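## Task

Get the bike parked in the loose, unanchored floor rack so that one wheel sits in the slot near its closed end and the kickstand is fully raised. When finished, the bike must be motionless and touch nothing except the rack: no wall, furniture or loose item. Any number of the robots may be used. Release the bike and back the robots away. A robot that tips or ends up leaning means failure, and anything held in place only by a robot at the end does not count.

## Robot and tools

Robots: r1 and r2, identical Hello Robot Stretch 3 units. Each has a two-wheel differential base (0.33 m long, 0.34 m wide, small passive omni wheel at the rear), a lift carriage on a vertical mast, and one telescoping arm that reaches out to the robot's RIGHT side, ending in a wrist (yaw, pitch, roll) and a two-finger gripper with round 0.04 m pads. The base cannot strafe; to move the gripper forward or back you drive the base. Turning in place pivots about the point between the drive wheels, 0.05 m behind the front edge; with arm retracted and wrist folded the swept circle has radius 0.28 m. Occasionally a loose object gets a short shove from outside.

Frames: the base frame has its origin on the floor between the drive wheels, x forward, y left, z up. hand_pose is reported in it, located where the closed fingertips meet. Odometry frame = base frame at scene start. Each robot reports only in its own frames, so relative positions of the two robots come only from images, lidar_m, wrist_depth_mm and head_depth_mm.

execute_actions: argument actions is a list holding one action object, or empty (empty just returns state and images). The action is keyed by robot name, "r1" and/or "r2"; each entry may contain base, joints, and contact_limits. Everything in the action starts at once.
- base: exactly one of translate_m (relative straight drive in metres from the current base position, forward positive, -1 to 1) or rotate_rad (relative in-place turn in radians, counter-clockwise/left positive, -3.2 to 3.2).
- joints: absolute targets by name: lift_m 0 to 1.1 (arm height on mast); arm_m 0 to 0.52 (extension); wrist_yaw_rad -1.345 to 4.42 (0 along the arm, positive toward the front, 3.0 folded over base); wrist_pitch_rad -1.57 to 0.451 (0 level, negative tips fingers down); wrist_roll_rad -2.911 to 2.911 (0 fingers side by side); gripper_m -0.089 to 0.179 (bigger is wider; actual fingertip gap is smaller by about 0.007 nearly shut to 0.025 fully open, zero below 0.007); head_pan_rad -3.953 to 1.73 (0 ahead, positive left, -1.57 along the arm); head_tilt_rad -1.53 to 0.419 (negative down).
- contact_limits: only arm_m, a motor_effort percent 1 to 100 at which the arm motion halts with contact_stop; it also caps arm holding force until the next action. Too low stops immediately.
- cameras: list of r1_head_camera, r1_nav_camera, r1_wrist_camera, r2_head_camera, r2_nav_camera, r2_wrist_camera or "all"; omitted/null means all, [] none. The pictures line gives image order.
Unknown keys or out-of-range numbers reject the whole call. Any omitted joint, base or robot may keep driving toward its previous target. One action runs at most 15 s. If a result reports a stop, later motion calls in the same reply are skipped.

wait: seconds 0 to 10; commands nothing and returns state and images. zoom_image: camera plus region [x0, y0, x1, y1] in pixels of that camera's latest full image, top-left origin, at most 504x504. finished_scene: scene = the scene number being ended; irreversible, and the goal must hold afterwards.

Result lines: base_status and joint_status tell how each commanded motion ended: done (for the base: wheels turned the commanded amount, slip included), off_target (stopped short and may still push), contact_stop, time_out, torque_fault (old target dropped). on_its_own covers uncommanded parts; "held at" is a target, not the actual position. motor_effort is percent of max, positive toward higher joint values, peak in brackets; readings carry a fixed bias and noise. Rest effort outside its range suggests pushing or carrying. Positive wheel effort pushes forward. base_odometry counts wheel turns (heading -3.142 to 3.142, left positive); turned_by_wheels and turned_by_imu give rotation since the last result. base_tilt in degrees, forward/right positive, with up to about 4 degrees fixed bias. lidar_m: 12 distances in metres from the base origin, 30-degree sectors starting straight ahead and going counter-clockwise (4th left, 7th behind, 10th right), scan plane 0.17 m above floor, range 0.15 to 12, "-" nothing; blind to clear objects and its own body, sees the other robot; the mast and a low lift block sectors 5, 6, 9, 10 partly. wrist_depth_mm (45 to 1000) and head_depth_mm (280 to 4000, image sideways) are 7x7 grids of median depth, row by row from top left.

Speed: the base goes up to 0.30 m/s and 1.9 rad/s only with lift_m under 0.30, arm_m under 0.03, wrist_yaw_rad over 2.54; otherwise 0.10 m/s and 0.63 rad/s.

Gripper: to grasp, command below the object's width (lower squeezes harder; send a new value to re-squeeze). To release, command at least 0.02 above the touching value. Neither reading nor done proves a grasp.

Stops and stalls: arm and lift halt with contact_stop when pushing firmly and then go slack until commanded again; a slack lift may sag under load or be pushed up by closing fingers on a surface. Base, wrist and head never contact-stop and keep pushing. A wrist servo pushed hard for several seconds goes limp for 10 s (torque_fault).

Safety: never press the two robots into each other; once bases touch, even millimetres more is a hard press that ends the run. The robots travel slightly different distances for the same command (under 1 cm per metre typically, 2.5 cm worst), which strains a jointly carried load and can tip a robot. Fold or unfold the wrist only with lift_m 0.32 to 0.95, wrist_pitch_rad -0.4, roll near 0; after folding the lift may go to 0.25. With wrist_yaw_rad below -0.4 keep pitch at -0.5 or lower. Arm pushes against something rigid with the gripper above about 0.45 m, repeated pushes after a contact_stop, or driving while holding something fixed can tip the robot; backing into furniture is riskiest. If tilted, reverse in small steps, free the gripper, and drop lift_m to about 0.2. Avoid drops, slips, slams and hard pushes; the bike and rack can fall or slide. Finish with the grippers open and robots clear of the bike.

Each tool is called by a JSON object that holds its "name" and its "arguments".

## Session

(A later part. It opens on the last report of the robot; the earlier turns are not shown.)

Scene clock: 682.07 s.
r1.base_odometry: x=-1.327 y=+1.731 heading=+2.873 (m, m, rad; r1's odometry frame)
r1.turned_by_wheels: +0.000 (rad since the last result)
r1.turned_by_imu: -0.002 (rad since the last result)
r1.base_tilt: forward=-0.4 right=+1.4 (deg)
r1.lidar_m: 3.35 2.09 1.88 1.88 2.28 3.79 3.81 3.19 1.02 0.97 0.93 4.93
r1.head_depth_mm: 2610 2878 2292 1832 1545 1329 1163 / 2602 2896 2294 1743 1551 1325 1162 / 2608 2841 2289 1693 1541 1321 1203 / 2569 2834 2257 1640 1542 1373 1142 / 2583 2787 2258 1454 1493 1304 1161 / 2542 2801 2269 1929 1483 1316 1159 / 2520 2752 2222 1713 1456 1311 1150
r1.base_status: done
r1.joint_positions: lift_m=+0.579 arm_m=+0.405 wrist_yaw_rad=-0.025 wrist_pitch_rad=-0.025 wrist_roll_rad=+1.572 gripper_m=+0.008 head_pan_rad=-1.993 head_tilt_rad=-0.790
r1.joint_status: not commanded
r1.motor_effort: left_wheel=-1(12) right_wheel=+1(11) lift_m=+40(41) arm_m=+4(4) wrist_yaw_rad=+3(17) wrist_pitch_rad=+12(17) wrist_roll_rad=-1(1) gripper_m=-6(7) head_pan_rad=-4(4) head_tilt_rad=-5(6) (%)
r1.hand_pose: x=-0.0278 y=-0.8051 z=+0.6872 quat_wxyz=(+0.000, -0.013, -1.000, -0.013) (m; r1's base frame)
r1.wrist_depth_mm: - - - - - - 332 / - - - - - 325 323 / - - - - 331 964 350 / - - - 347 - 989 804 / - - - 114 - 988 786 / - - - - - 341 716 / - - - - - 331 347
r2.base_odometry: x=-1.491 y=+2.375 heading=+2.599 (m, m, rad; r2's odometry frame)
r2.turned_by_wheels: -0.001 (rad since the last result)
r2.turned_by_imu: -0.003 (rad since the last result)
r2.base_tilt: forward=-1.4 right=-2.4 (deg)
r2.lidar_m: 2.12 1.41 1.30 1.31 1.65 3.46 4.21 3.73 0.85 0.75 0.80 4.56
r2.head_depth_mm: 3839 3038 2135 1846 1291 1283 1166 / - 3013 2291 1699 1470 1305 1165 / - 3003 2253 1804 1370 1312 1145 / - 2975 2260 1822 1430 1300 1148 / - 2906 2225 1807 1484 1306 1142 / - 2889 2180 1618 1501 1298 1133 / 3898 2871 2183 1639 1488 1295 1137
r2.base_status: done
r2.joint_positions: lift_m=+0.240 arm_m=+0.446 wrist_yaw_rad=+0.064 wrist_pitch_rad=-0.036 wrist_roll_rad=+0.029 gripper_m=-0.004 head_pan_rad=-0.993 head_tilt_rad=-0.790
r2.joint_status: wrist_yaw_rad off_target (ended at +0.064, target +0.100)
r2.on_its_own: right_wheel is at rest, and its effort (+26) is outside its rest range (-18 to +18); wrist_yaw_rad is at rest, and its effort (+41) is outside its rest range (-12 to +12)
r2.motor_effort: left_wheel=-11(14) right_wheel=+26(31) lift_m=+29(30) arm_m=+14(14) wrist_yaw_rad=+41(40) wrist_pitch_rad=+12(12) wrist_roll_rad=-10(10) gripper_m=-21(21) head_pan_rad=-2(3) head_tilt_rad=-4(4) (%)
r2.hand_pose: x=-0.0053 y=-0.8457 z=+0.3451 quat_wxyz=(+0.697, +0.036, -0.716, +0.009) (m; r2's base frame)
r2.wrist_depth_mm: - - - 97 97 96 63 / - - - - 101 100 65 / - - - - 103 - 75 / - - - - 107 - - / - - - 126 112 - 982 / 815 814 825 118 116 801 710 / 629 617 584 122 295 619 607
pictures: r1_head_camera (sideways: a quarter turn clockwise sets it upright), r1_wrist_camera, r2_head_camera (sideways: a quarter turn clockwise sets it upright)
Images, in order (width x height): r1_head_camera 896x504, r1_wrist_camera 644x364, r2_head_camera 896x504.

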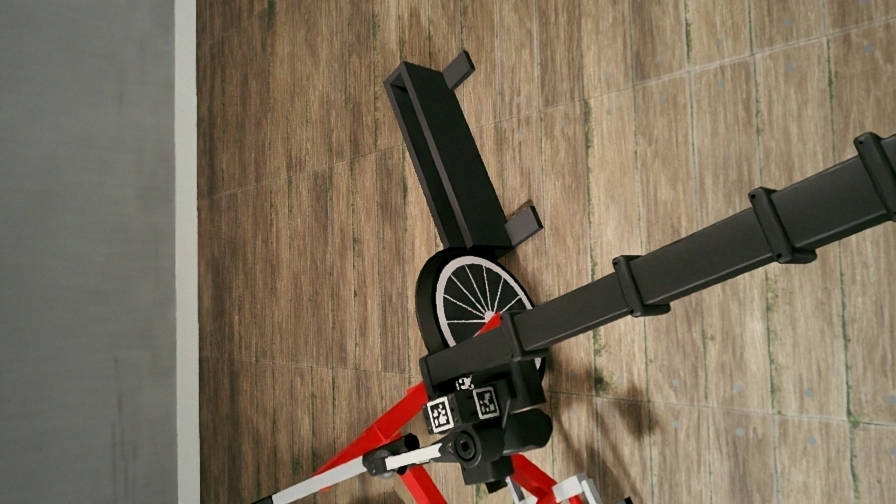

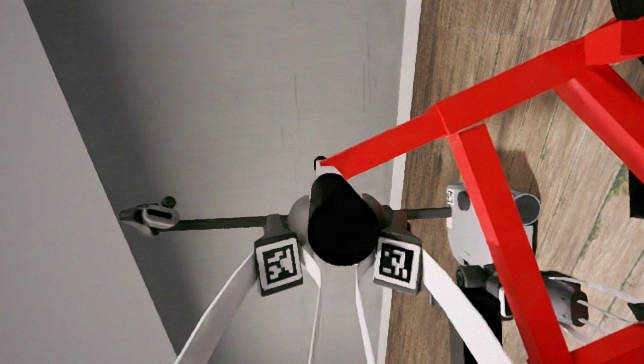

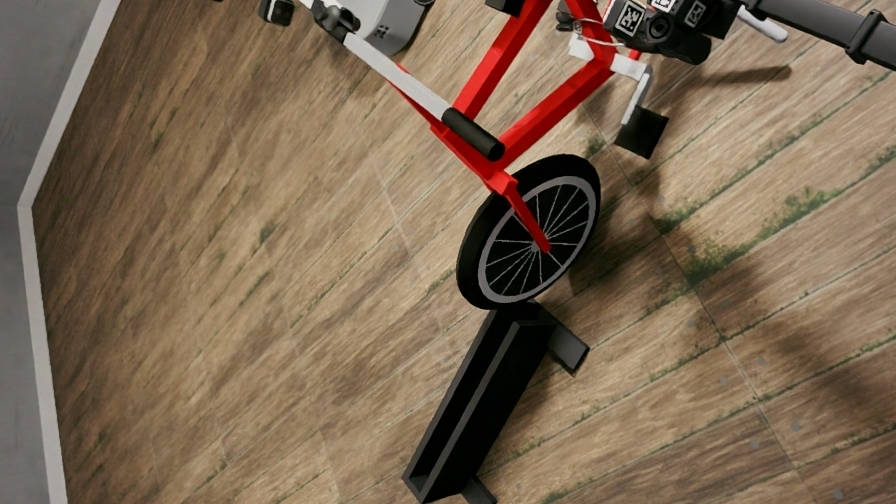

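{"name": "execute_actions", "arguments": {"actions": [{"r2": {"base": {"translate_m": -0.02}, "joints": {"wrist_yaw_rad": 0.08}}, "r1": {"base": {"translate_m": 0.02}}}], "cameras": ["r2_head_camera", "r1_head_camera"]}}

{"name": "zoom_image", "arguments": {"camera": "r2_head_camera", "region": [430, 200, 630, 400]}}

{"name": "zoom_image", "arguments": {"camera": "r1_head_camera", "region": [380, 150, 580, 350]}}

Scene clock: 701.20 s.
r1.base_odometry: x=-1.346 y=+1.736 heading=+2.873 (m, m, rad; r1's odometry frame)
r1.turned_by_wheels: +0.000 (rad since the last result)
r1.turned_by_imu: +0.000 (rad since the last result)
r1.base_tilt: forward=-0.4 right=+1.4 (deg)
r1.lidar_m: 3.34 2.08 1.87 1.88 2.27 3.79 3.82 3.23 1.01 0.94 0.93 4.92
r1.head_depth_mm: 2631 2903 2294 1808 1548 1333 1166 / 2618 2873 2278 1744 1540 1331 1166 / 2591 2844 2288 1701 1535 1323 1204 / 2577 2823 2280 1608 1533 1378 1140 / 2575 2822 2243 1463 1493 1305 1157 / 2585 2785 2249 1612 1497 1320 1151 / 2540 2768 2163 1764 1427 1309 1153
r1.base_status: done
r1.joint_positions: lift_m=+0.579 arm_m=+0.405 wrist_yaw_rad=-0.026 wrist_pitch_rad=-0.033 wrist_roll_rad=+1.572 gripper_m=+0.008 head_pan_rad=-1.993 head_tilt_rad=-0.790
r1.joint_status: not commanded
r1.motor_effort: left_wheel=+0(7) right_wheel=+0(9) lift_m=+40(41) arm_m=+4(4) wrist_yaw_rad=+5(9) wrist_pitch_rad=+16(16) wrist_roll_rad=-1(1) gripper_m=-8(7) head_pan_rad=-4(4) head_tilt_rad=-6(7) (%)
r1.hand_pose: x=-0.0280 y=-0.8048 z=+0.6852 quat_wxyz=(+0.000, -0.013, -1.000, -0.017) (m; r1's base frame)
r1.wrist_depth_mm: - - - - - - 322 / - - - - - 325 325 / - - - - 331 - 353 / - - - - - 969 780 / - - - 114 - 975 790 / - - - - - 337 720 / - - - - - 332 338
r2.base_odometry: x=-1.474 y=+2.364 heading=+2.599 (m, m, rad; r2's odometry frame)
r2.turned_by_wheels: +0.000 (rad since the last result)
r2.turned_by_imu: +0.000 (rad since the last result)
r2.base_tilt: forward=-1.4 right=-2.3 (deg)
r2.lidar_m: 2.14 1.42 1.31 1.32 1.66 3.51 4.23 3.73 0.85 0.74 0.80 4.58
r2.head_depth_mm: 3864 3087 2152 1847 1224 1267 1175 / - 3057 2269 1689 1441 1321 1155 / - 3011 2295 1805 1355 1306 1152 / - 2960 2270 1824 1429 1311 1153 / - 2921 2220 1797 1481 1302 1134 / - 2859 2202 1622 1502 1295 1137 / 3977 2841 2166 1659 1489 1288 1123
r2.base_status: done
r2.joint_positions: lift_m=+0.240 arm_m=+0.446 wrist_yaw_rad=+0.086 wrist_pitch_rad=-0.036 wrist_roll_rad=+0.029 gripper_m=-0.004 head_pan_rad=-0.993 head_tilt_rad=-0.790
r2.joint_status: all done
r2.motor_effort: left_wheel=+0(9) right_wheel=+1(8) lift_m=+30(29) arm_m=+14(14) wrist_yaw_rad=-6(15) wrist_pitch_rad=+12(12) wrist_roll_rad=-10(10) gripper_m=-20(22) head_pan_rad=-2(2) head_tilt_rad=-4(4) (%)
r2.hand_pose: x=+0.0005 y=-0.8453 z=+0.3451 quat_wxyz=(+0.697, +0.044, -0.716, +0.017) (m; r2's base frame)
r2.wrist_depth_mm: - - - 97 96 69 62 / - - - - 100 99 64 / - - - - 103 - 69 / - - - - 107 - - / - - - 114 114 - 979 / 820 808 853 117 118 794 703 / 618 621 588 122 301 619 614
pictures: r1_head_camera (sideways: a quarter turn clockwise sets it upright), r2_head_camera (sideways: a quarter turn clockwise sets it upright)
Images, in order (width x height): r1_head_camera 896x504, r2_head_camera 896x504.

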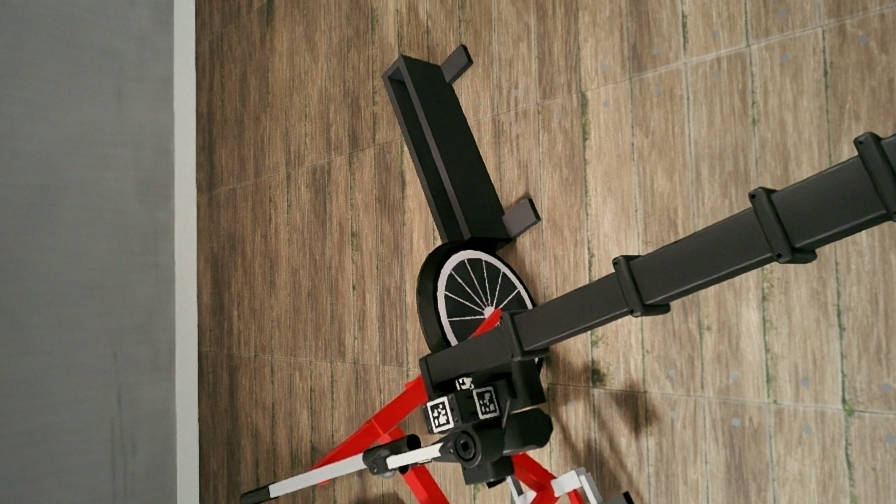

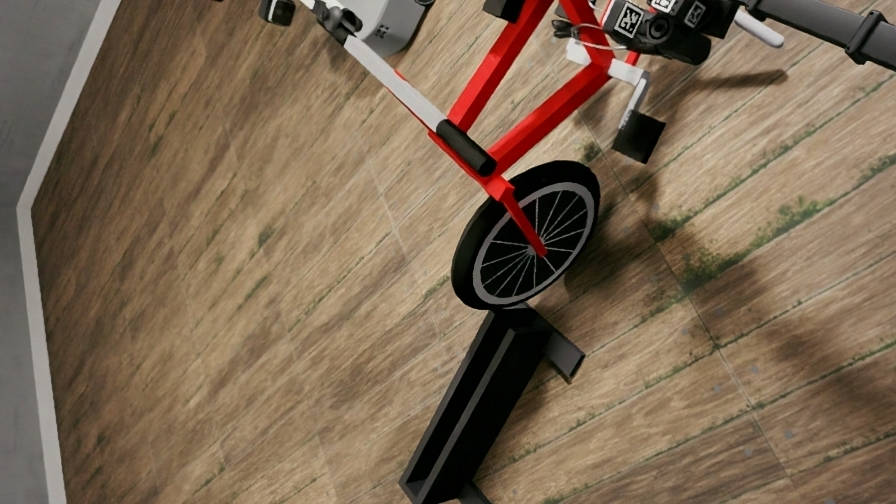

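Region (430, 200, 630, 400) of r2_head_camera's 896x504 image, scaled by 2.520, with more detail than that image has.

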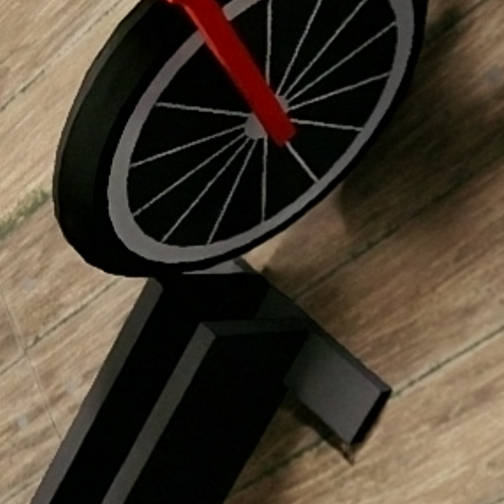

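Region (380, 150, 580, 350) of r1_head_camera's 896x504 image, scaled by 2.520, with more detail than that image has.

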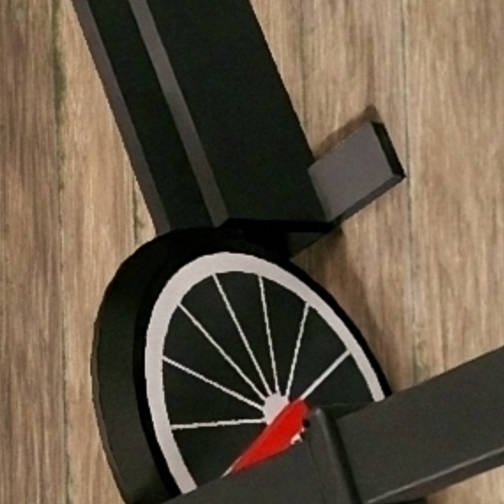

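{"name": "execute_actions", "arguments": {"actions": [{"r1": {"base": {"translate_m": -0.024}}}], "cameras": ["r2_head_camera", "r1_head_camera"]}}

{"name": "zoom_image", "arguments": {"camera": "r2_head_camera", "region": [430, 200, 630, 400]}}

{"name": "zoom_image", "arguments": {"camera": "r1_head_camera", "region": [380, 150, 580, 350]}}

Scene clock: 766.80 s.
r1.base_odometry: x=-1.323 y=+1.730 heading=+2.873 (m, m, rad; r1's odometry frame)
r1.turned_by_wheels: +0.000 (rad since the last result)
r1.turned_by_imu: +0.000 (rad since the last result)
r1.base_tilt: forward=-0.4 right=+1.4 (deg)
r1.lidar_m: 3.35 2.09 1.88 1.88 2.27 3.79 3.81 3.20 1.02 0.97 0.93 4.94
r1.head_depth_mm: 2613 2895 2282 1843 1549 1330 1168 / 2599 2857 2287 1746 1543 1324 1163 / 2600 2838 2296 1700 1539 1320 1200 / 2597 2820 2256 1644 1547 1378 1137 / 2561 2819 2262 1459 1494 1301 1154 / 2553 2762 2246 1921 1499 1318 1156 / 2545 2777 2211 1712 1458 1315 1154
r1.base_status: done
r1.joint_positions: lift_m=+0.579 arm_m=+0.405 wrist_yaw_rad=-0.016 wrist_pitch_rad=-0.018 wrist_roll_rad=+1.572 gripper_m=+0.008 head_pan_rad=-1.993 head_tilt_rad=-0.790
r1.joint_status: not commanded
r1.motor_effort: left_wheel=+4(5) right_wheel=-3(8) lift_m=+40(40) arm_m=+4(4) wrist_yaw_rad=-4(4) wrist_pitch_rad=+8(16) wrist_roll_rad=-1(1) gripper_m=-7(9) head_pan_rad=-3(3) head_tilt_rad=-6(6) (%)
r1.hand_pose: x=-0.0254 y=-0.8054 z=+0.6889 quat_wxyz=(+0.000, -0.008, -1.000, -0.009) (m; r1's base frame)
r1.wrist_depth_mm: - - - - - - 772 / - - - - - 947 321 / - - - - 335 960 347 / - - - - - - 785 / - - - 115 - 998 799 / - - - - - 345 743 / - - - - - 334 356
r2.base_odometry: x=-1.474 y=+2.364 heading=+2.599 (m, m, rad; r2's odometry frame)
r2.turned_by_wheels: +0.000 (rad since the last result)
r2.turned_by_imu: +0.000 (rad since the last result)
r2.base_tilt: forward=-1.4 right=-2.3 (deg)
r2.lidar_m: 2.14 1.41 1.31 1.32 1.66 3.50 4.20 3.73 0.85 0.74 0.81 4.58
r2.head_depth_mm: 3833 3035 1858 1846 1218 1279 1165 / - 3035 2276 1708 1466 1319 1162 / - 3008 2269 1844 1388 1321 1148 / - 2945 2277 1819 1438 1307 1145 / - 2899 2213 1808 1473 1305 1143 / - 2900 2194 1612 1500 1293 1133 / 3938 2882 2192 1660 1474 1283 1127
r2.base_status: not commanded
r2.joint_positions: lift_m=+0.240 arm_m=+0.446 wrist_yaw_rad=+0.093 wrist_pitch_rad=-0.036 wrist_roll_rad=+0.029 gripper_m=-0.004 head_pan_rad=-0.993 head_tilt_rad=-0.790
r2.joint_status: not commanded
r2.on_its_own: wrist_yaw_rad is at rest, and its effort (-14) is outside its rest range (-12 to +12)
r2.motor_effort: left_wheel=+2(2) right_wheel=-5(4) lift_m=+30(29) arm_m=+14(14) wrist_yaw_rad=-14(14) wrist_pitch_rad=+12(12) wrist_roll_rad=-10(10) gripper_m=-22(21) head_pan_rad=-3(3) head_tilt_rad=-3(4) (%)
r2.hand_pose: x=+0.0021 y=-0.8452 z=+0.3452 quat_wxyz=(+0.697, +0.046, -0.716, +0.019) (m; r2's base frame)
r2.wrist_depth_mm: - - - 97 96 67 62 / - - - - 100 98 64 / - - - - 103 - 68 / - - - - 108 - - / - - - 114 114 - 983 / 798 803 860 118 118 805 707 / 621 621 593 122 301 606 606
pictures: r1_head_camera (sideways: a quarter turn clockwise sets it upright), r2_head_camera (sideways: a quarter turn clockwise sets it upright)
Images, in order (width x height): r1_head_camera 896x504, r2_head_camera 896x504.

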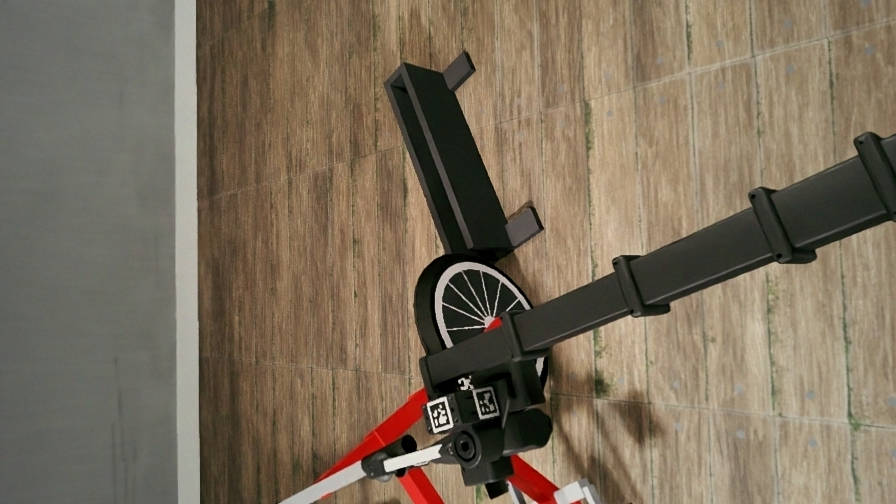

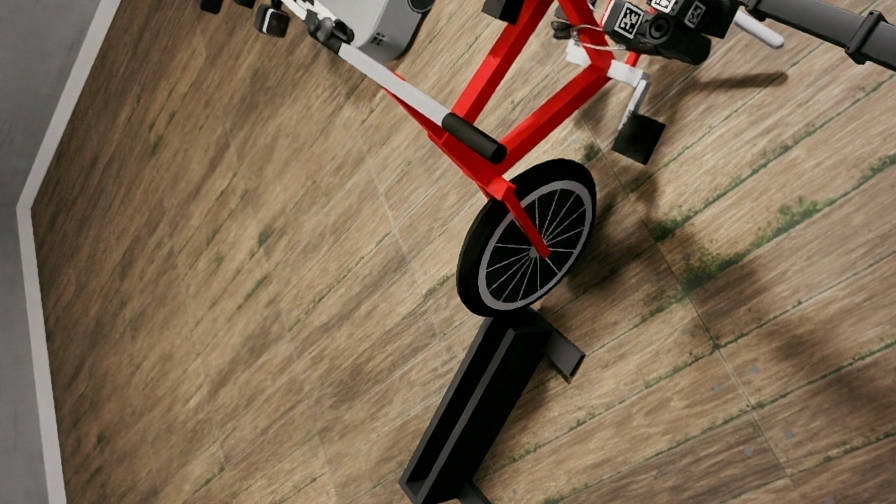

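Region (430, 200, 630, 400) of r2_head_camera's 896x504 image, scaled by 2.520, with more detail than that image has.

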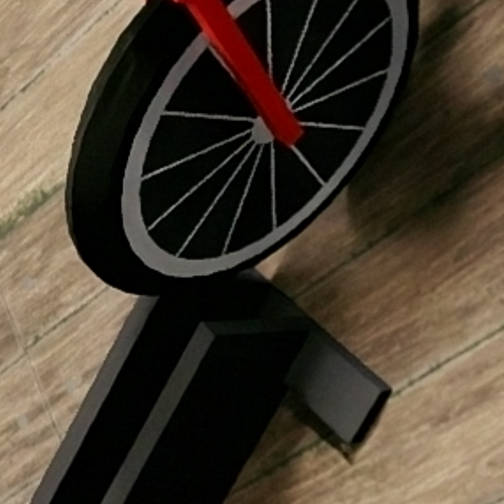

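Region (380, 150, 580, 350) of r1_head_camera's 896x504 image, scaled by 2.520, with more detail than that image has.

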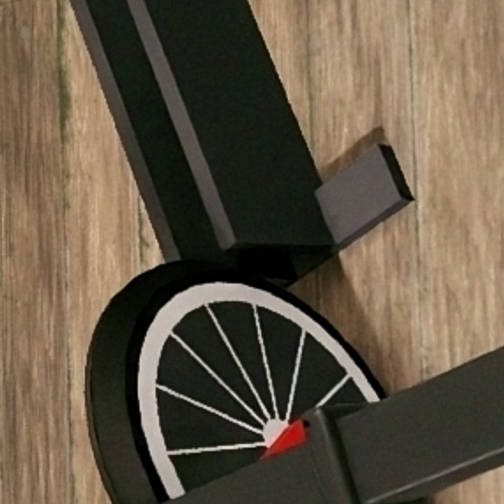

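{"name": "execute_actions", "arguments": {"actions": [{"r1": {"base": {"translate_m": -0.05}}, "r2": {"base": {"translate_m": 0.05}}}], "cameras": ["r2_head_camera", "r1_head_camera"]}}

{"name": "zoom_image", "arguments": {"camera": "r2_head_camera", "region": [430, 200, 630, 400]}}

{"name": "zoom_image", "arguments": {"camera": "r1_head_camera", "region": [380, 150, 580, 350]}}

Scene clock: 774.37 s.
r1.base_odometry: x=-1.275 y=+1.717 heading=+2.873 (m, m, rad; r1's odometry frame)
r1.turned_by_wheels: +0.000 (rad since the last result)
r1.turned_by_imu: -0.001 (rad since the last result)
r1.base_tilt: forward=-0.4 right=+1.4 (deg)
r1.lidar_m: 3.40 2.11 1.90 1.91 2.30 3.74 3.76 3.19 1.02 0.97 0.94 4.98
r1.head_depth_mm: 2626 2877 2286 1849 1549 1330 1165 / 2578 2828 2277 1755 1549 1323 1162 / 2574 2839 2290 1692 1536 1329 1201 / 2546 2817 2271 1626 1536 1373 1140 / 2538 2790 2252 1465 1500 1296 1158 / 2516 2774 2253 1925 1487 1318 1153 / 2509 2757 2241 1714 1456 1309 1153
r1.base_status: done
r1.joint_positions: lift_m=+0.579 arm_m=+0.405 wrist_yaw_rad=-0.031 wrist_pitch_rad=-0.015 wrist_roll_rad=+1.572 gripper_m=+0.008 head_pan_rad=-1.993 head_tilt_rad=-0.790
r1.joint_status: not commanded
r1.motor_effort: left_wheel=-1(5) right_wheel=+2(8) lift_m=+40(40) arm_m=+4(4) wrist_yaw_rad=+8(10) wrist_pitch_rad=+7(9) wrist_roll_rad=-1(1) gripper_m=-8(7) head_pan_rad=-3(4) head_tilt_rad=-6(6) (%)
r1.hand_pose: x=-0.0292 y=-0.8053 z=+0.6896 quat_wxyz=(+0.000, -0.015, -1.000, -0.008) (m; r1's base frame)
r1.wrist_depth_mm: - - - - - - 784 / - - - - - - 329 / - - - - - 332 341 / - - - - - 1000 797 / - - - 114 - - 813 / - - - - - 358 779 / - - - - - 328 430
r2.base_odometry: x=-1.517 y=+2.390 heading=+2.599 (m, m, rad; r2's odometry frame)
r2.turned_by_wheels: +0.000 (rad since the last result)
r2.turned_by_imu: -0.001 (rad since the last result)
r2.base_tilt: forward=-1.4 right=-2.3 (deg)
r2.lidar_m: 2.10 1.39 1.29 1.30 1.63 3.42 4.26 3.75 0.85 0.74 0.81 4.53
r2.head_depth_mm: 3821 3056 1876 1859 1235 1268 1176 / - 3027 2303 1058 1431 1304 1157 / - 3007 2265 1811 1396 1311 1159 / - 2904 2256 1819 1415 1306 1143 / - 2917 2226 1798 1470 1305 1138 / - 2868 2195 1608 1499 1293 1127 / 3882 2833 2168 1662 1499 1284 1133
r2.base_status: done
r2.joint_positions: lift_m=+0.240 arm_m=+0.446 wrist_yaw_rad=+0.081 wrist_pitch_rad=-0.035 wrist_roll_rad=+0.029 gripper_m=-0.004 head_pan_rad=-0.993 head_tilt_rad=-0.790
r2.joint_status: not commanded
r2.motor_effort: left_wheel=-1(7) right_wheel=+4(12) lift_m=+30(30) arm_m=+14(14) wrist_yaw_rad=-1(13) wrist_pitch_rad=+12(12) wrist_roll_rad=-9(10) gripper_m=-21(21) head_pan_rad=-3(3) head_tilt_rad=-3(4) (%)
r2.hand_pose: x=-0.0008 y=-0.8455 z=+0.3453 quat_wxyz=(+0.697, +0.042, -0.716, +0.015) (m; r2's base frame)
r2.wrist_depth_mm: - - - 99 98 71 64 / - - - - 101 100 66 / - - - - 105 - 71 / - - - - 108 - - / - - - 114 114 - - / 823 808 862 118 118 811 712 / 636 617 587 122 298 607 586
pictures: r1_head_camera (sideways: a quarter turn clockwise sets it upright), r2_head_camera (sideways: a quarter turn clockwise sets it upright)
Images, in order (width x height): r1_head_camera 896x504, r2_head_camera 896x504.

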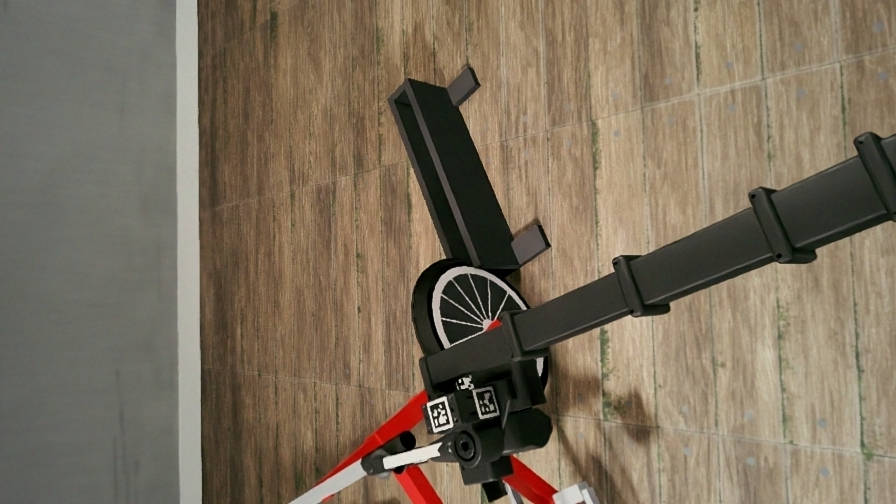

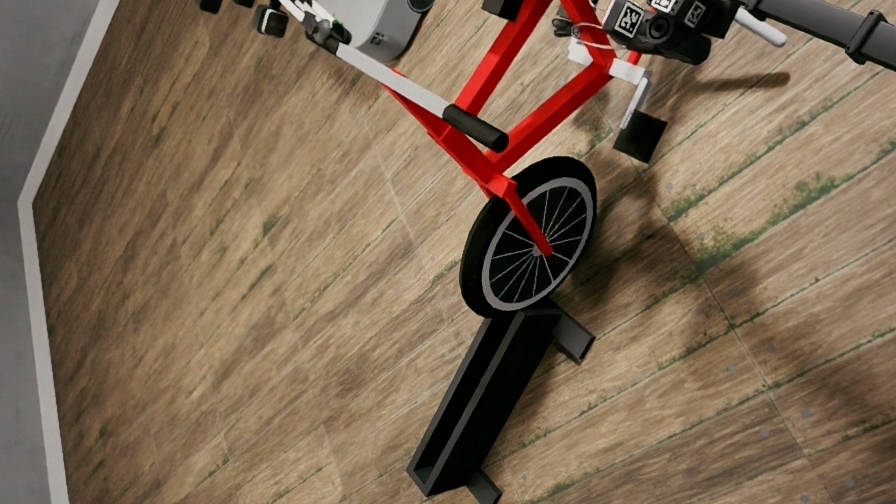

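Region (430, 200, 630, 400) of r2_head_camera's 896x504 image, scaled by 2.520, with more detail than that image has.

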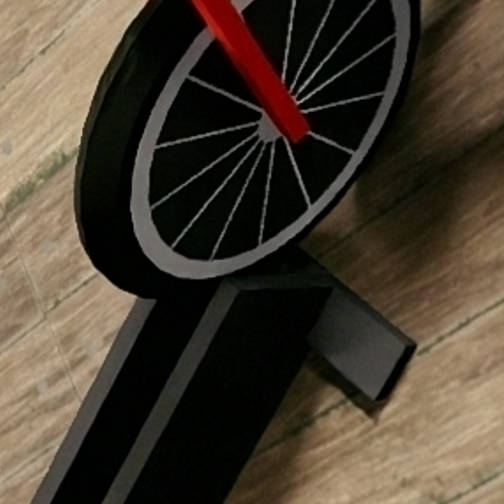

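Region (380, 150, 580, 350) of r1_head_camera's 896x504 image, scaled by 2.520, with more detail than that image has.

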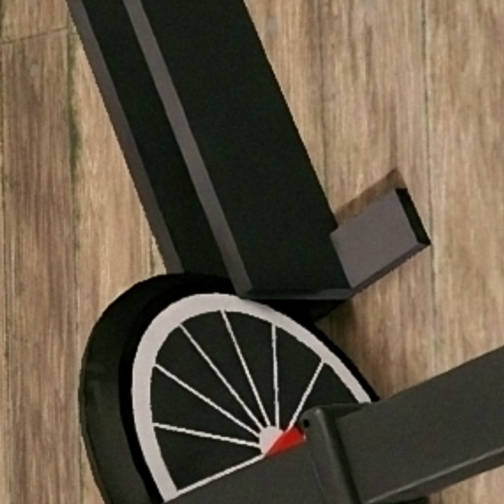

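{"name": "execute_actions", "arguments": {"actions": [{"r1": {"base": {"translate_m": -0.085}, "joints": {"arm_m": 0.412}}, "r2": {"base": {"translate_m": 0.10}}}], "cameras": ["r2_head_camera", "r1_head_camera", "r1_wrist_camera"]}}

Scene clock: 782.03 s.
r1.base_odometry: x=-1.193 y=+1.694 heading=+2.873 (m, m, rad; r1's odometry frame)
r1.turned_by_wheels: +0.000 (rad since the last result)
r1.turned_by_imu: -0.002 (rad since the last result)
r1.base_tilt: forward=-0.4 right=+1.4 (deg)
r1.lidar_m: 3.43 2.15 1.92 1.93 2.33 3.67 3.68 3.17 1.03 0.98 0.95 5.06
r1.head_depth_mm: 2594 2845 2293 1851 1546 1331 1165 / 2569 2840 2300 1763 1537 1324 1160 / 2548 2823 2262 1691 1535 1322 1202 / 2543 2764 2262 1629 1546 1378 1143 / 2524 2733 2281 1443 1505 1310 1157 / 2512 2760 2244 1925 1498 1313 1157 / 2490 2717 2249 1565 1462 1319 1154
r1.base_status: done
r1.joint_positions: lift_m=+0.579 arm_m=+0.411 wrist_yaw_rad=-0.045 wrist_pitch_rad=-0.029 wrist_roll_rad=+1.572 gripper_m=+0.008 head_pan_rad=-1.993 head_tilt_rad=-0.790
r1.joint_status: all done
r1.on_its_own: wrist_yaw_rad is at rest, and its effort (+20) is outside its rest range (-12 to +12)
r1.motor_effort: left_wheel=-8(9) right_wheel=+9(10) lift_m=+40(40) arm_m=+9(14) wrist_yaw_rad=+20(20) wrist_pitch_rad=+14(15) wrist_roll_rad=-1(1) gripper_m=-7(6) head_pan_rad=-3(3) head_tilt_rad=-7(7) (%)
r1.hand_pose: x=-0.0329 y=-0.8113 z=+0.6862 quat_wxyz=(+0.000, -0.023, -1.000, -0.015) (m; r1's base frame)
r1.wrist_depth_mm: - - - - - - 349 / - - - - - - 332 / - - - - - 950 339 / - - - - - 964 784 / - - - 109 - 962 797 / - - - - - 356 755 / - - - - - 331 418
r2.base_odometry: x=-1.602 y=+2.442 heading=+2.598 (m, m, rad; r2's odometry frame)
r2.turned_by_wheels: +0.000 (rad since the last result)
r2.turned_by_imu: -0.001 (rad since the last result)
r2.base_tilt: forward=-1.4 right=-2.3 (deg)
r2.lidar_m: 2.04 1.35 1.25 1.26 1.58 3.34 4.37 3.78 0.84 0.73 0.80 4.43
r2.head_depth_mm: 3895 3040 1908 1851 1230 1277 1168 / - 3022 2282 1175 1239 1291 1155 / - 2988 2261 1834 1361 1314 1150 / - 2933 2244 1810 1425 1314 1147 / - 2948 2205 1792 1456 1298 1144 / 3988 2844 2211 1624 1499 1300 1133 / 3848 2809 2182 1729 1484 1279 1132
r2.base_status: done
r2.joint_positions: lift_m=+0.240 arm_m=+0.446 wrist_yaw_rad=+0.067 wrist_pitch_rad=-0.036 wrist_roll_rad=+0.028 gripper_m=-0.001 head_pan_rad=-0.993 head_tilt_rad=-0.790
r2.joint_status: not commanded
r2.on_its_own: arm_m is at rest, and its effort (+18) is outside its rest range (-14 to +14); wrist_yaw_rad is at rest, and its effort (+14) is outside its rest range (-12 to +12)
r2.motor_effort: left_wheel=-3(15) right_wheel=+7(32) lift_m=+29(29) arm_m=+18(18) wrist_yaw_rad=+14(54) wrist_pitch_rad=+12(13) wrist_roll_rad=-9(9) gripper_m=-19(23) head_pan_rad=-2(2) head_tilt_rad=-3(3) (%)
r2.hand_pose: x=-0.0042 y=-0.8454 z=+0.3451 quat_wxyz=(+0.697, +0.037, -0.716, +0.010) (m; r2's base frame)
r2.wrist_depth_mm: - - - 97 97 75 63 / - - - - 101 100 65 / - - - - 104 - 75 / - - - - 107 - - / - - - 112 111 - - / 811 819 845 115 114 799 712 / 622 610 585 118 302 617 584
pictures: r1_head_camera (sideways: a quarter turn clockwise sets it upright), r1_wrist_camera, r2_head_camera (sideways: a quarter turn clockwise sets it upright)
Images, in order (width x height): r1_head_camera 896x504, r1_wrist_camera 644x364, r2_head_camera 896x504.

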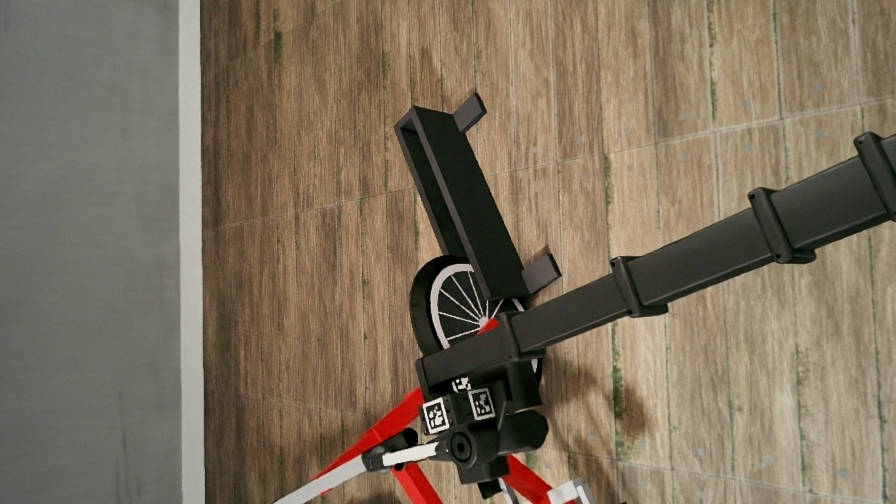

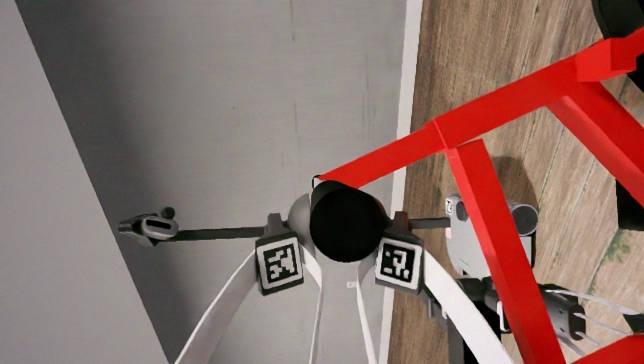

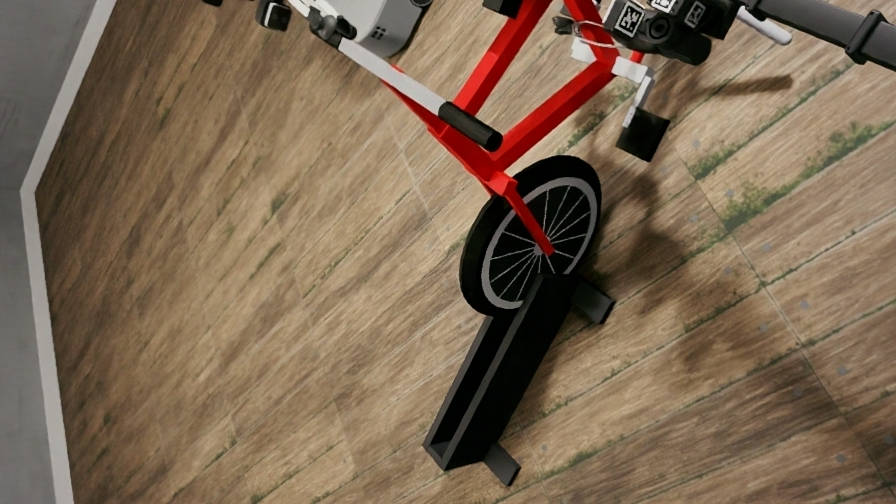

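{"name": "execute_actions", "arguments": {"actions": [{"r1": {"joints": {"gripper_m": 0.08, "wrist_yaw_rad": -0.04}}}], "cameras": []}}

{"name": "execute_actions", "arguments": {"actions": [{"r1": {"joints": {"arm_m": 0.0, "wrist_yaw_rad": 0.0}}, "r2": {"joints": {"arm_m": 0.44}}}], "cameras": []}}

{"name": "execute_actions", "arguments": {"actions": [{"r1": {"joints": {"wrist_roll_rad": 0.0, "wrist_pitch_rad": -0.4, "lift_m": 0.45}}, "r2": {"base": {"translate_m": 0.15}}}], "cameras": ["r2_head_camera", "r1_head_camera", "r2_nav_camera"]}}

Scene clock: 795.03 s.
r1.base_odometry: x=-1.193 y=+1.694 heading=+2.873 (m, m, rad; r1's odometry frame)
r1.turned_by_wheels: +0.000 (rad since the last result)
r1.turned_by_imu: +0.000 (rad since the last result)
r1.base_tilt: forward=-0.4 right=+1.4 (deg)
r1.lidar_m: 3.46 2.14 1.92 1.93 2.33 3.66 3.67 3.16 1.03 0.98 0.95 5.06
r1.head_depth_mm: 2582 2818 2274 1848 1549 1325 1162 / 2546 2820 2276 1764 1541 1323 1165 / 2545 2779 2264 1705 1534 1329 1203 / 2541 2776 2274 1636 1553 1371 1137 / 2518 2751 2257 1442 1491 1305 1153 / 2507 2749 2265 1568 1496 1314 1155 / 2503 2709 2255 1680 1457 1314 1153
r1.base_status: not commanded
r1.joint_positions: lift_m=+0.579 arm_m=+0.412 wrist_yaw_rad=-0.043 wrist_pitch_rad=-0.027 wrist_roll_rad=+1.572 gripper_m=+0.080 head_pan_rad=-1.993 head_tilt_rad=-0.790
r1.joint_status: all done
r1.motor_effort: left_wheel=+1(2) right_wheel=-1(3) lift_m=+40(40) arm_m=+4(9) wrist_yaw_rad=+2(13) wrist_pitch_rad=+13(14) wrist_roll_rad=-1(1) gripper_m=+0(81) head_pan_rad=-4(4) head_tilt_rad=-6(7) (%)
r1.hand_pose: x=-0.0324 y=-0.8118 z=+0.6866 quat_wxyz=(+0.000, -0.022, -1.000, -0.014) (m; r1's base frame)
r1.wrist_depth_mm: - - - - - - 755 / - - - - - - 324 / - - - - 325 983 340 / - - - 320 - 982 760 / - - - - - 345 811 / - - - - - 324 763 / - - - - - 314 424
r2.base_odometry: x=-1.602 y=+2.442 heading=+2.599 (m, m, rad; r2's odometry frame)
r2.turned_by_wheels: +0.000 (rad since the last result)
r2.turned_by_imu: +0.000 (rad since the last result)
r2.base_tilt: forward=-1.5 right=-2.3 (deg)
r2.lidar_m: 2.04 1.36 1.25 1.26 1.59 3.33 4.35 3.79 0.84 0.73 0.81 4.44
r2.head_depth_mm: 3883 3066 1864 1852 1276 1276 1169 / - 3033 2279 1063 1244 1292 1158 / - 2990 2286 1814 1374 1307 1154 / - 3012 2263 1829 1419 1310 1142 / - 2898 2216 1810 1466 1298 1148 / 3985 2871 2199 1638 1497 1299 1134 / 3856 2829 2194 1715 1496 1283 1129
r2.base_status: not commanded
r2.joint_positions: lift_m=+0.240 arm_m=+0.447 wrist_yaw_rad=+0.077 wrist_pitch_rad=-0.032 wrist_roll_rad=+0.027 gripper_m=-0.001 head_pan_rad=-0.993 head_tilt_rad=-0.790
r2.joint_status: not commanded
r2.motor_effort: left_wheel=+0(3) right_wheel=+2(6) lift_m=+29(29) arm_m=+4(17) wrist_yaw_rad=+4(11) wrist_pitch_rad=+11(12) wrist_roll_rad=-9(9) gripper_m=-20(20) head_pan_rad=-2(3) head_tilt_rad=-4(3) (%)
r2.hand_pose: x=-0.0018 y=-0.8463 z=+0.3462 quat_wxyz=(+0.698, +0.039, -0.715, +0.015) (m; r2's base frame)
r2.wrist_depth_mm: - - 129 102 102 73 67 / - - - - 104 104 68 / - - - - 107 - 74 / - - - - 110 - - / - - - 116 115 - - / 796 805 852 118 118 805 721 / 632 618 593 122 308 620 589
pictures: none
No camera images: the call's "cameras" was empty. Leave "cameras" out to get every camera's image.

Scene clock: 799.23 s.
r1.base_odometry: x=-1.193 y=+1.694 heading=+2.873 (m, m, rad; r1's odometry frame)
r1.turned_by_wheels: +0.000 (rad since the last result)
r1.turned_by_imu: +0.000 (rad since the last result)
r1.base_tilt: forward=-0.4 right=+1.4 (deg)
r1.lidar_m: 3.44 2.15 1.92 1.93 2.32 3.66 3.68 3.16 1.04 0.98 0.95 5.08
r1.head_depth_mm: 2577 2844 2294 1845 1553 1336 1166 / 2573 2806 2267 1754 1542 1324 1163 / 2574 2821 2287 1706 1537 1321 1204 / 2542 2783 2279 1616 1534 1323 - / 2509 2767 2248 1439 1532 1315 - / 2496 2749 2262 1389 1533 1307 1148 / 2494 2734 2175 1678 1489 1312 1153
r1.base_status: not commanded
r1.joint_positions: lift_m=+0.579 arm_m=+0.002 wrist_yaw_rad=-0.002 wrist_pitch_rad=-0.026 wrist_roll_rad=+1.572 gripper_m=+0.080 head_pan_rad=-1.993 head_tilt_rad=-0.790
r1.joint_status: all done
joint sent to its limit — the command would take r1.arm_m past its lower limit, so that joint was sent only as far as its limit.
r1.motor_effort: left_wheel=+1(1) right_wheel=+0(1) lift_m=+40(40) arm_m=-4(4) wrist_yaw_rad=+2(3) wrist_pitch_rad=+13(13) wrist_roll_rad=-1(1) gripper_m=+0(2) head_pan_rad=-4(3) head_tilt_rad=-6(6) (%)
r1.hand_pose: x=-0.0219 y=-0.4026 z=+0.6869 quat_wxyz=(+0.000, -0.001, -1.000, -0.014) (m; r1's base frame)
r1.wrist_depth_mm: - - - - - 723 706 / - - - - - 723 730 / - - - - - 981 790 / - - - - - 979 792 / - - - - 938 797 727 / - - - - - 726 750 / - - - - - 743 743
r2.base_odometry: x=-1.602 y=+2.442 heading=+2.599 (m, m, rad; r2's odometry frame)
r2.turned_by_wheels: +0.000 (rad since the last result)
r2.turned_by_imu: -0.001 (rad since the last result)
r2.base_tilt: forward=-1.4 right=-2.3 (deg)
r2.lidar_m: 2.03 1.35 1.25 1.26 1.59 3.35 4.35 3.79 0.84 0.73 0.80 4.44
r2.head_depth_mm: 3863 3007 2238 1835 1205 1273 1174 / - 3006 2296 1694 1464 1296 1162 / - 2982 2266 1804 1356 1319 1155 / - 2898 2212 1821 1427 1307 1140 / - 2882 2233 1774 1452 1307 1144 / - 2827 2192 1606 1500 1294 1135 / 3803 2834 2157 1721 1481 1278 1131
r2.base_status: not commanded
r2.joint_positions: lift_m=+0.240 arm_m=+0.440 wrist_yaw_rad=+0.079 wrist_pitch_rad=-0.032 wrist_roll_rad=+0.027 gripper_m=-0.001 head_pan_rad=-0.993 head_tilt_rad=-0.790
r2.joint_status: all done
r2.motor_effort: left_wheel=+0(0) right_wheel=+1(2) lift_m=+29(29) arm_m=-5(10) wrist_yaw_rad=+2(4) wrist_pitch_rad=+11(11) wrist_roll_rad=-9(9) gripper_m=-20(19) head_pan_rad=-3(2) head_tilt_rad=-3(3) (%)
r2.hand_pose: x=-0.0013 y=-0.8399 z=+0.3462 quat_wxyz=(+0.698, +0.040, -0.715, +0.016) (m; r2's base frame)
r2.wrist_depth_mm: - - - 100 99 71 65 / - - - - 103 102 67 / - - - - 105 - 72 / - - - - 109 - - / - - - 115 114 - - / 816 811 836 118 119 800 712 / 636 624 593 122 303 614 587
pictures: none
No camera images: the call's "cameras" was empty. Leave "cameras" out to get every camera's image.

Scene clock: 802.00 s.
r1.base_odometry: x=-1.193 y=+1.694 heading=+2.873 (m, m, rad; r1's odometry frame)
r1.turned_by_wheels: +0.000 (rad since the last result)
r1.turned_by_imu: +0.000 (rad since the last result)
r1.base_tilt: forward=-0.5 right=+1.4 (deg)
r1.lidar_m: 3.44 2.15 1.92 1.93 2.33 3.66 3.69 3.15 1.03 0.94 0.94 5.05
r1.head_depth_mm: 2563 2817 2287 1841 1545 1331 1166 / 2573 2819 2293 1763 1546 1322 1163 / 2557 2786 2287 1691 1536 1325 1183 / 2552 2776 2276 1560 1538 1321 1177 / 2521 2789 2254 1433 1534 1320 1199 / 2510 2754 2250 1682 1526 1314 1151 / 2489 2725 2248 1470 1428 1308 1153
r1.base_status: not commanded
r1.joint_positions: lift_m=+0.451 arm_m=+0.002 wrist_yaw_rad=-0.002 wrist_pitch_rad=-0.413 wrist_roll_rad=+0.007 gripper_m=+0.080 head_pan_rad=-1.993 head_tilt_rad=-0.790
r1.joint_status: all done
r1.motor_effort: left_wheel=+2(0) right_wheel=-1(1) lift_m=+9(38) arm_m=-4(4) wrist_yaw_rad=+1(1) wrist_pitch_rad=+6(12) wrist_roll_rad=-4(5) gripper_m=+1(2) head_pan_rad=-3(4) head_tilt_rad=-6(6) (%)
r1.hand_pose: x=-0.0220 y=-0.3720 z=+0.4645 quat_wxyz=(+0.690, +0.144, -0.694, -0.147) (m; r1's base frame)
r1.wrist_depth_mm: - - - - - - - / - - - - 773 808 - / - 719 761 - 843 867 935 / - 832 823 967 923 932 915 / 882 847 896 799 815 787 756 / 732 725 671 687 655 656 649 / 618 624 605 595 584 573 568
r2.base_odometry: x=-1.731 y=+2.520 heading=+2.597 (m, m, rad; r2's odometry frame)
r2.turned_by_wheels: -0.002 (rad since the last result)
r2.turned_by_imu: -0.030 (rad since the last result)
r2.base_tilt: forward=-1.5 right=-2.3 (deg)
r2.lidar_m: 2.02 1.31 1.19 1.20 1.49 2.98 4.49 3.90 0.84 0.73 0.78 4.31
r2.head_depth_mm: 3808 3087 2315 1812 1541 1286 1183 / - 3016 2288 1691 1464 1270 1155 / - 2961 2280 1826 1303 1310 1156 / - 2938 2237 1821 1374 1322 1148 / - 2900 2206 1804 1452 1308 1141 / 3948 2902 2181 1798 1495 1298 1138 / 3832 2792 2165 1766 1505 1289 1123
r2.base_status: done
r2.joint_positions: lift_m=+0.240 arm_m=+0.440 wrist_yaw_rad=-0.003 wrist_pitch_rad=-0.026 wrist_roll_rad=+0.025 gripper_m=-0.001 head_pan_rad=-0.993 head_tilt_rad=-0.790
r2.joint_status: not commanded
r2.on_its_own: left_wheel is at rest, and its effort (-23) is outside its rest range (-18 to +18); right_wheel is at rest, and its effort (+52) is outside its rest range (-18 to +18); wrist_yaw_rad is at rest, and its effort (+92) is outside its rest range (-12 to +12)
r2.motor_effort: left_wheel=-23(24) right_wheel=+52(53) lift_m=+29(29) arm_m=+0(5) wrist_yaw_rad=+92(100) wrist_pitch_rad=+9(11) wrist_roll_rad=-8(9) gripper_m=-25(27) head_pan_rad=-2(2) head_tilt_rad=-4(3) (%)
r2.hand_pose: x=-0.0221 y=-0.8405 z=+0.3478 quat_wxyz=(+0.698, +0.008, -0.716, -0.010) (m; r2's base frame)
r2.wrist_depth_mm: - - - 101 102 104 71 / - - - - 106 107 76 / - - - - 108 - - / - - - - 110 180 - / - - - 543 114 - - / 820 816 827 116 116 833 729 / 626 619 591 119 575 628 607
pictures: r1_head_camera (sideways: a quarter turn clockwise sets it upright), r2_head_camera (sideways: a quarter turn clockwise sets it upright), r2_nav_camera (sideways: a quarter turn counterclockwise sets it upright)
Images, in order (width x height): r1_head_camera 896x504, r2_head_camera 896x504, r2_nav_camera 672x504.

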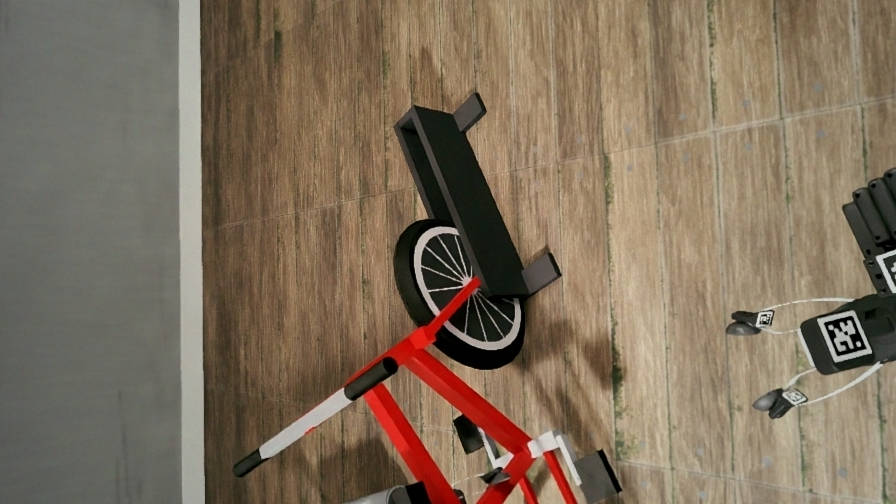

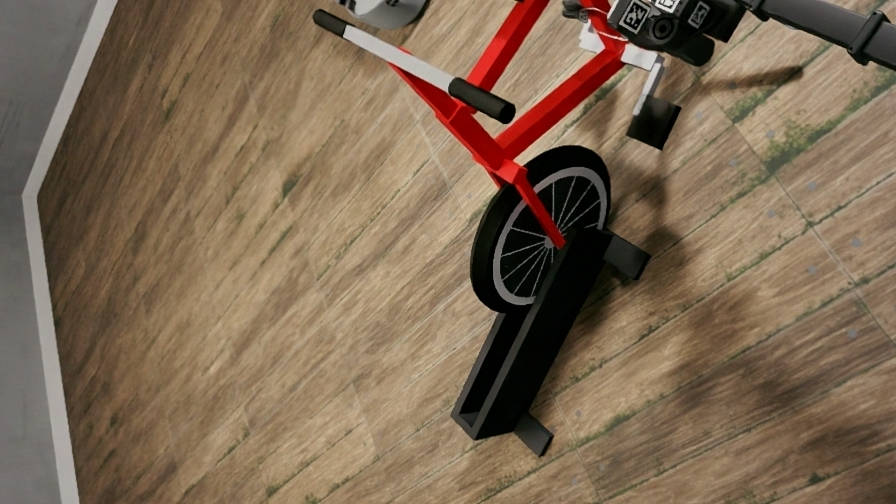

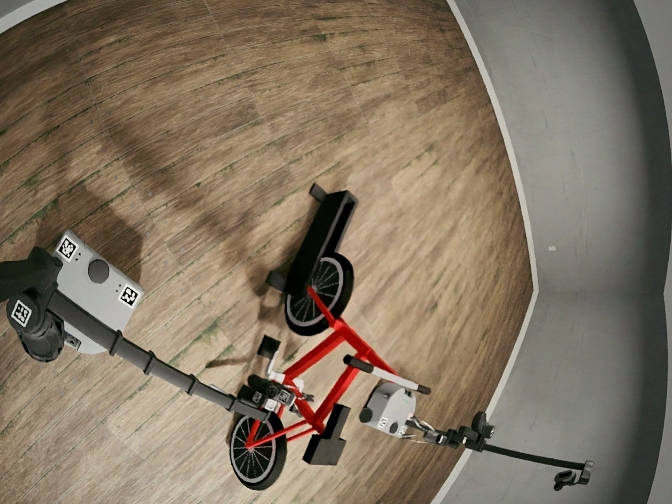

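{"name": "execute_actions", "arguments": {"actions": [{"r2": {"base": {"translate_m": -0.015}, "joints": {"wrist_yaw_rad": 0.0}}}], "cameras": ["r2_head_camera", "r1_head_camera"]}}

Scene clock: 810.10 s.
r1.base_odometry: x=-1.193 y=+1.694 heading=+2.873 (m, m, rad; r1's odometry frame)
r1.turned_by_wheels: +0.000 (rad since the last result)
r1.turned_by_imu: +0.000 (rad since the last result)
r1.base_tilt: forward=-0.4 right=+1.5 (deg)
r1.lidar_m: 3.42 2.14 1.92 1.93 2.33 3.66 3.67 3.17 1.03 0.93 0.94 5.05
r1.head_depth_mm: 2581 2844 2282 1843 1552 1335 1164 / 2600 2800 2275 1763 1544 1324 1161 / 2571 2792 2277 1693 1539 1324 1180 / 2545 2762 2253 1559 1535 1320 1182 / 2539 2793 2255 1426 1530 1320 1198 / 2523 2742 2188 1689 1526 1319 1155 / 2470 2744 2237 1478 1430 1312 1153
r1.base_status: not commanded
r1.joint_positions: lift_m=+0.451 arm_m=+0.002 wrist_yaw_rad=-0.002 wrist_pitch_rad=-0.413 wrist_roll_rad=+0.007 gripper_m=+0.080 head_pan_rad=-1.993 head_tilt_rad=-0.790
r1.joint_status: not commanded
r1.motor_effort: left_wheel=+1(1) right_wheel=-1(1) lift_m=+9(9) arm_m=-4(4) wrist_yaw_rad=+1(2) wrist_pitch_rad=+6(6) wrist_roll_rad=-3(3) gripper_m=+1(1) head_pan_rad=-3(4) head_tilt_rad=-5(6) (%)
r1.hand_pose: x=-0.0220 y=-0.3720 z=+0.4645 quat_wxyz=(+0.690, +0.144, -0.694, -0.147) (m; r1's base frame)
r1.wrist_depth_mm: - - - - - - - / - - - - 760 792 - / - 722 754 - 850 868 944 / - 825 847 986 936 903 922 / 882 865 839 801 803 785 762 / 708 719 675 692 650 663 649 / 640 616 612 597 575 577 559
r2.base_odometry: x=-1.718 y=+2.512 heading=+2.597 (m, m, rad; r2's odometry frame)
r2.turned_by_wheels: +0.000 (rad since the last result)
r2.turned_by_imu: +0.001 (rad since the last result)
r2.base_tilt: forward=-1.5 right=-2.3 (deg)
r2.lidar_m: 2.03 1.31 1.20 1.21 1.49 3.00 4.44 3.89 0.84 0.73 0.79 4.32
r2.head_depth_mm: 3818 3063 2326 1847 1454 1278 1186 / - 3015 2310 1055 1444 1297 1158 / - 2966 2276 1836 1335 1312 1157 / - 2894 2219 1809 1372 1302 1146 / - 2917 2254 1790 1447 1296 1147 / 3944 2839 2211 1807 1510 1291 1139 / 3835 2878 2183 1777 1482 1274 1124
r2.base_status: done
r2.joint_positions: lift_m=+0.240 arm_m=+0.440 wrist_yaw_rad=+0.000 wrist_pitch_rad=-0.028 wrist_roll_rad=+0.024 gripper_m=-0.001 head_pan_rad=-0.993 head_tilt_rad=-0.790
r2.joint_status: all done
r2.motor_effort: left_wheel=+2(6) right_wheel=-5(8) lift_m=+29(29) arm_m=+2(2) wrist_yaw_rad=+0(25) wrist_pitch_rad=+9(9) wrist_roll_rad=-8(8) gripper_m=-20(20) head_pan_rad=-2(3) head_tilt_rad=-4(3) (%)
r2.hand_pose: x=-0.0214 y=-0.8403 z=+0.3473 quat_wxyz=(+0.699, +0.010, -0.715, -0.010) (m; r2's base frame)
r2.wrist_depth_mm: - - - 102 104 79 72 / - - - - 107 108 74 / - - - - 109 - 79 / - - - - 112 - - / - - - 115 117 - - / 803 809 863 117 119 805 724 / 618 619 596 120 568 621 191
pictures: r1_head_camera (sideways: a quarter turn clockwise sets it upright), r2_head_camera (sideways: a quarter turn clockwise sets it upright)
Images, in order (width x height): r1_head_camera 896x504, r2_head_camera 896x504.

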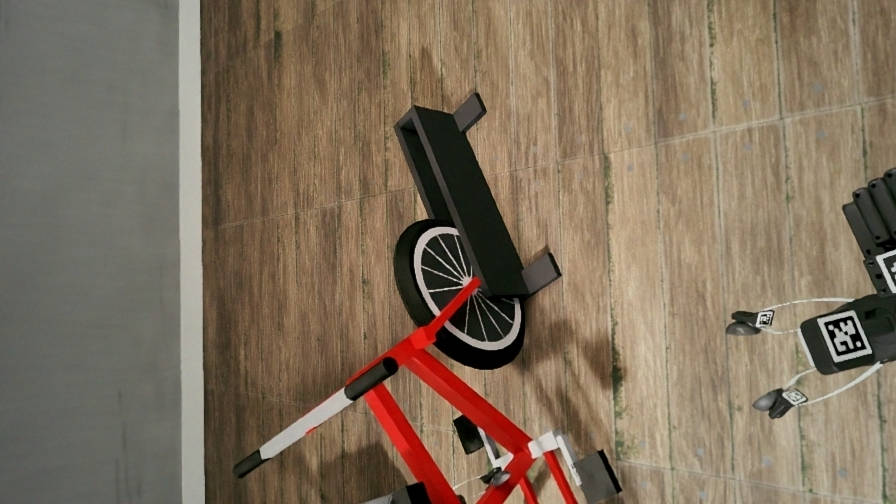

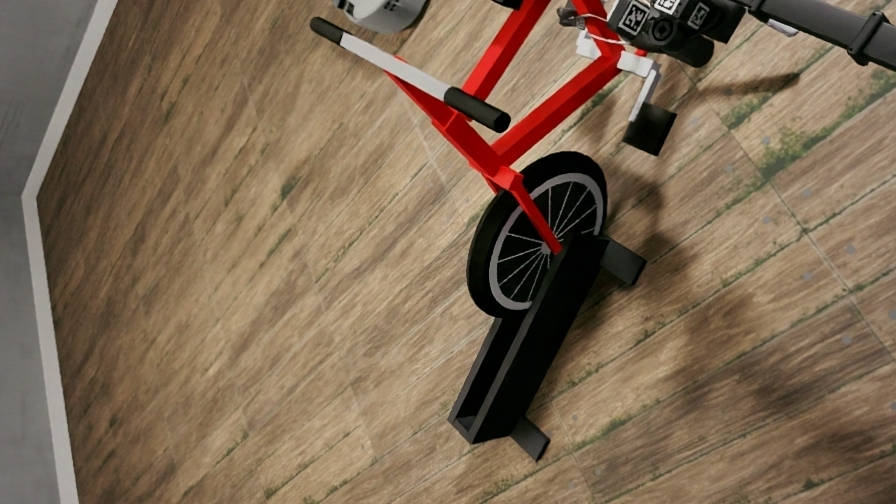

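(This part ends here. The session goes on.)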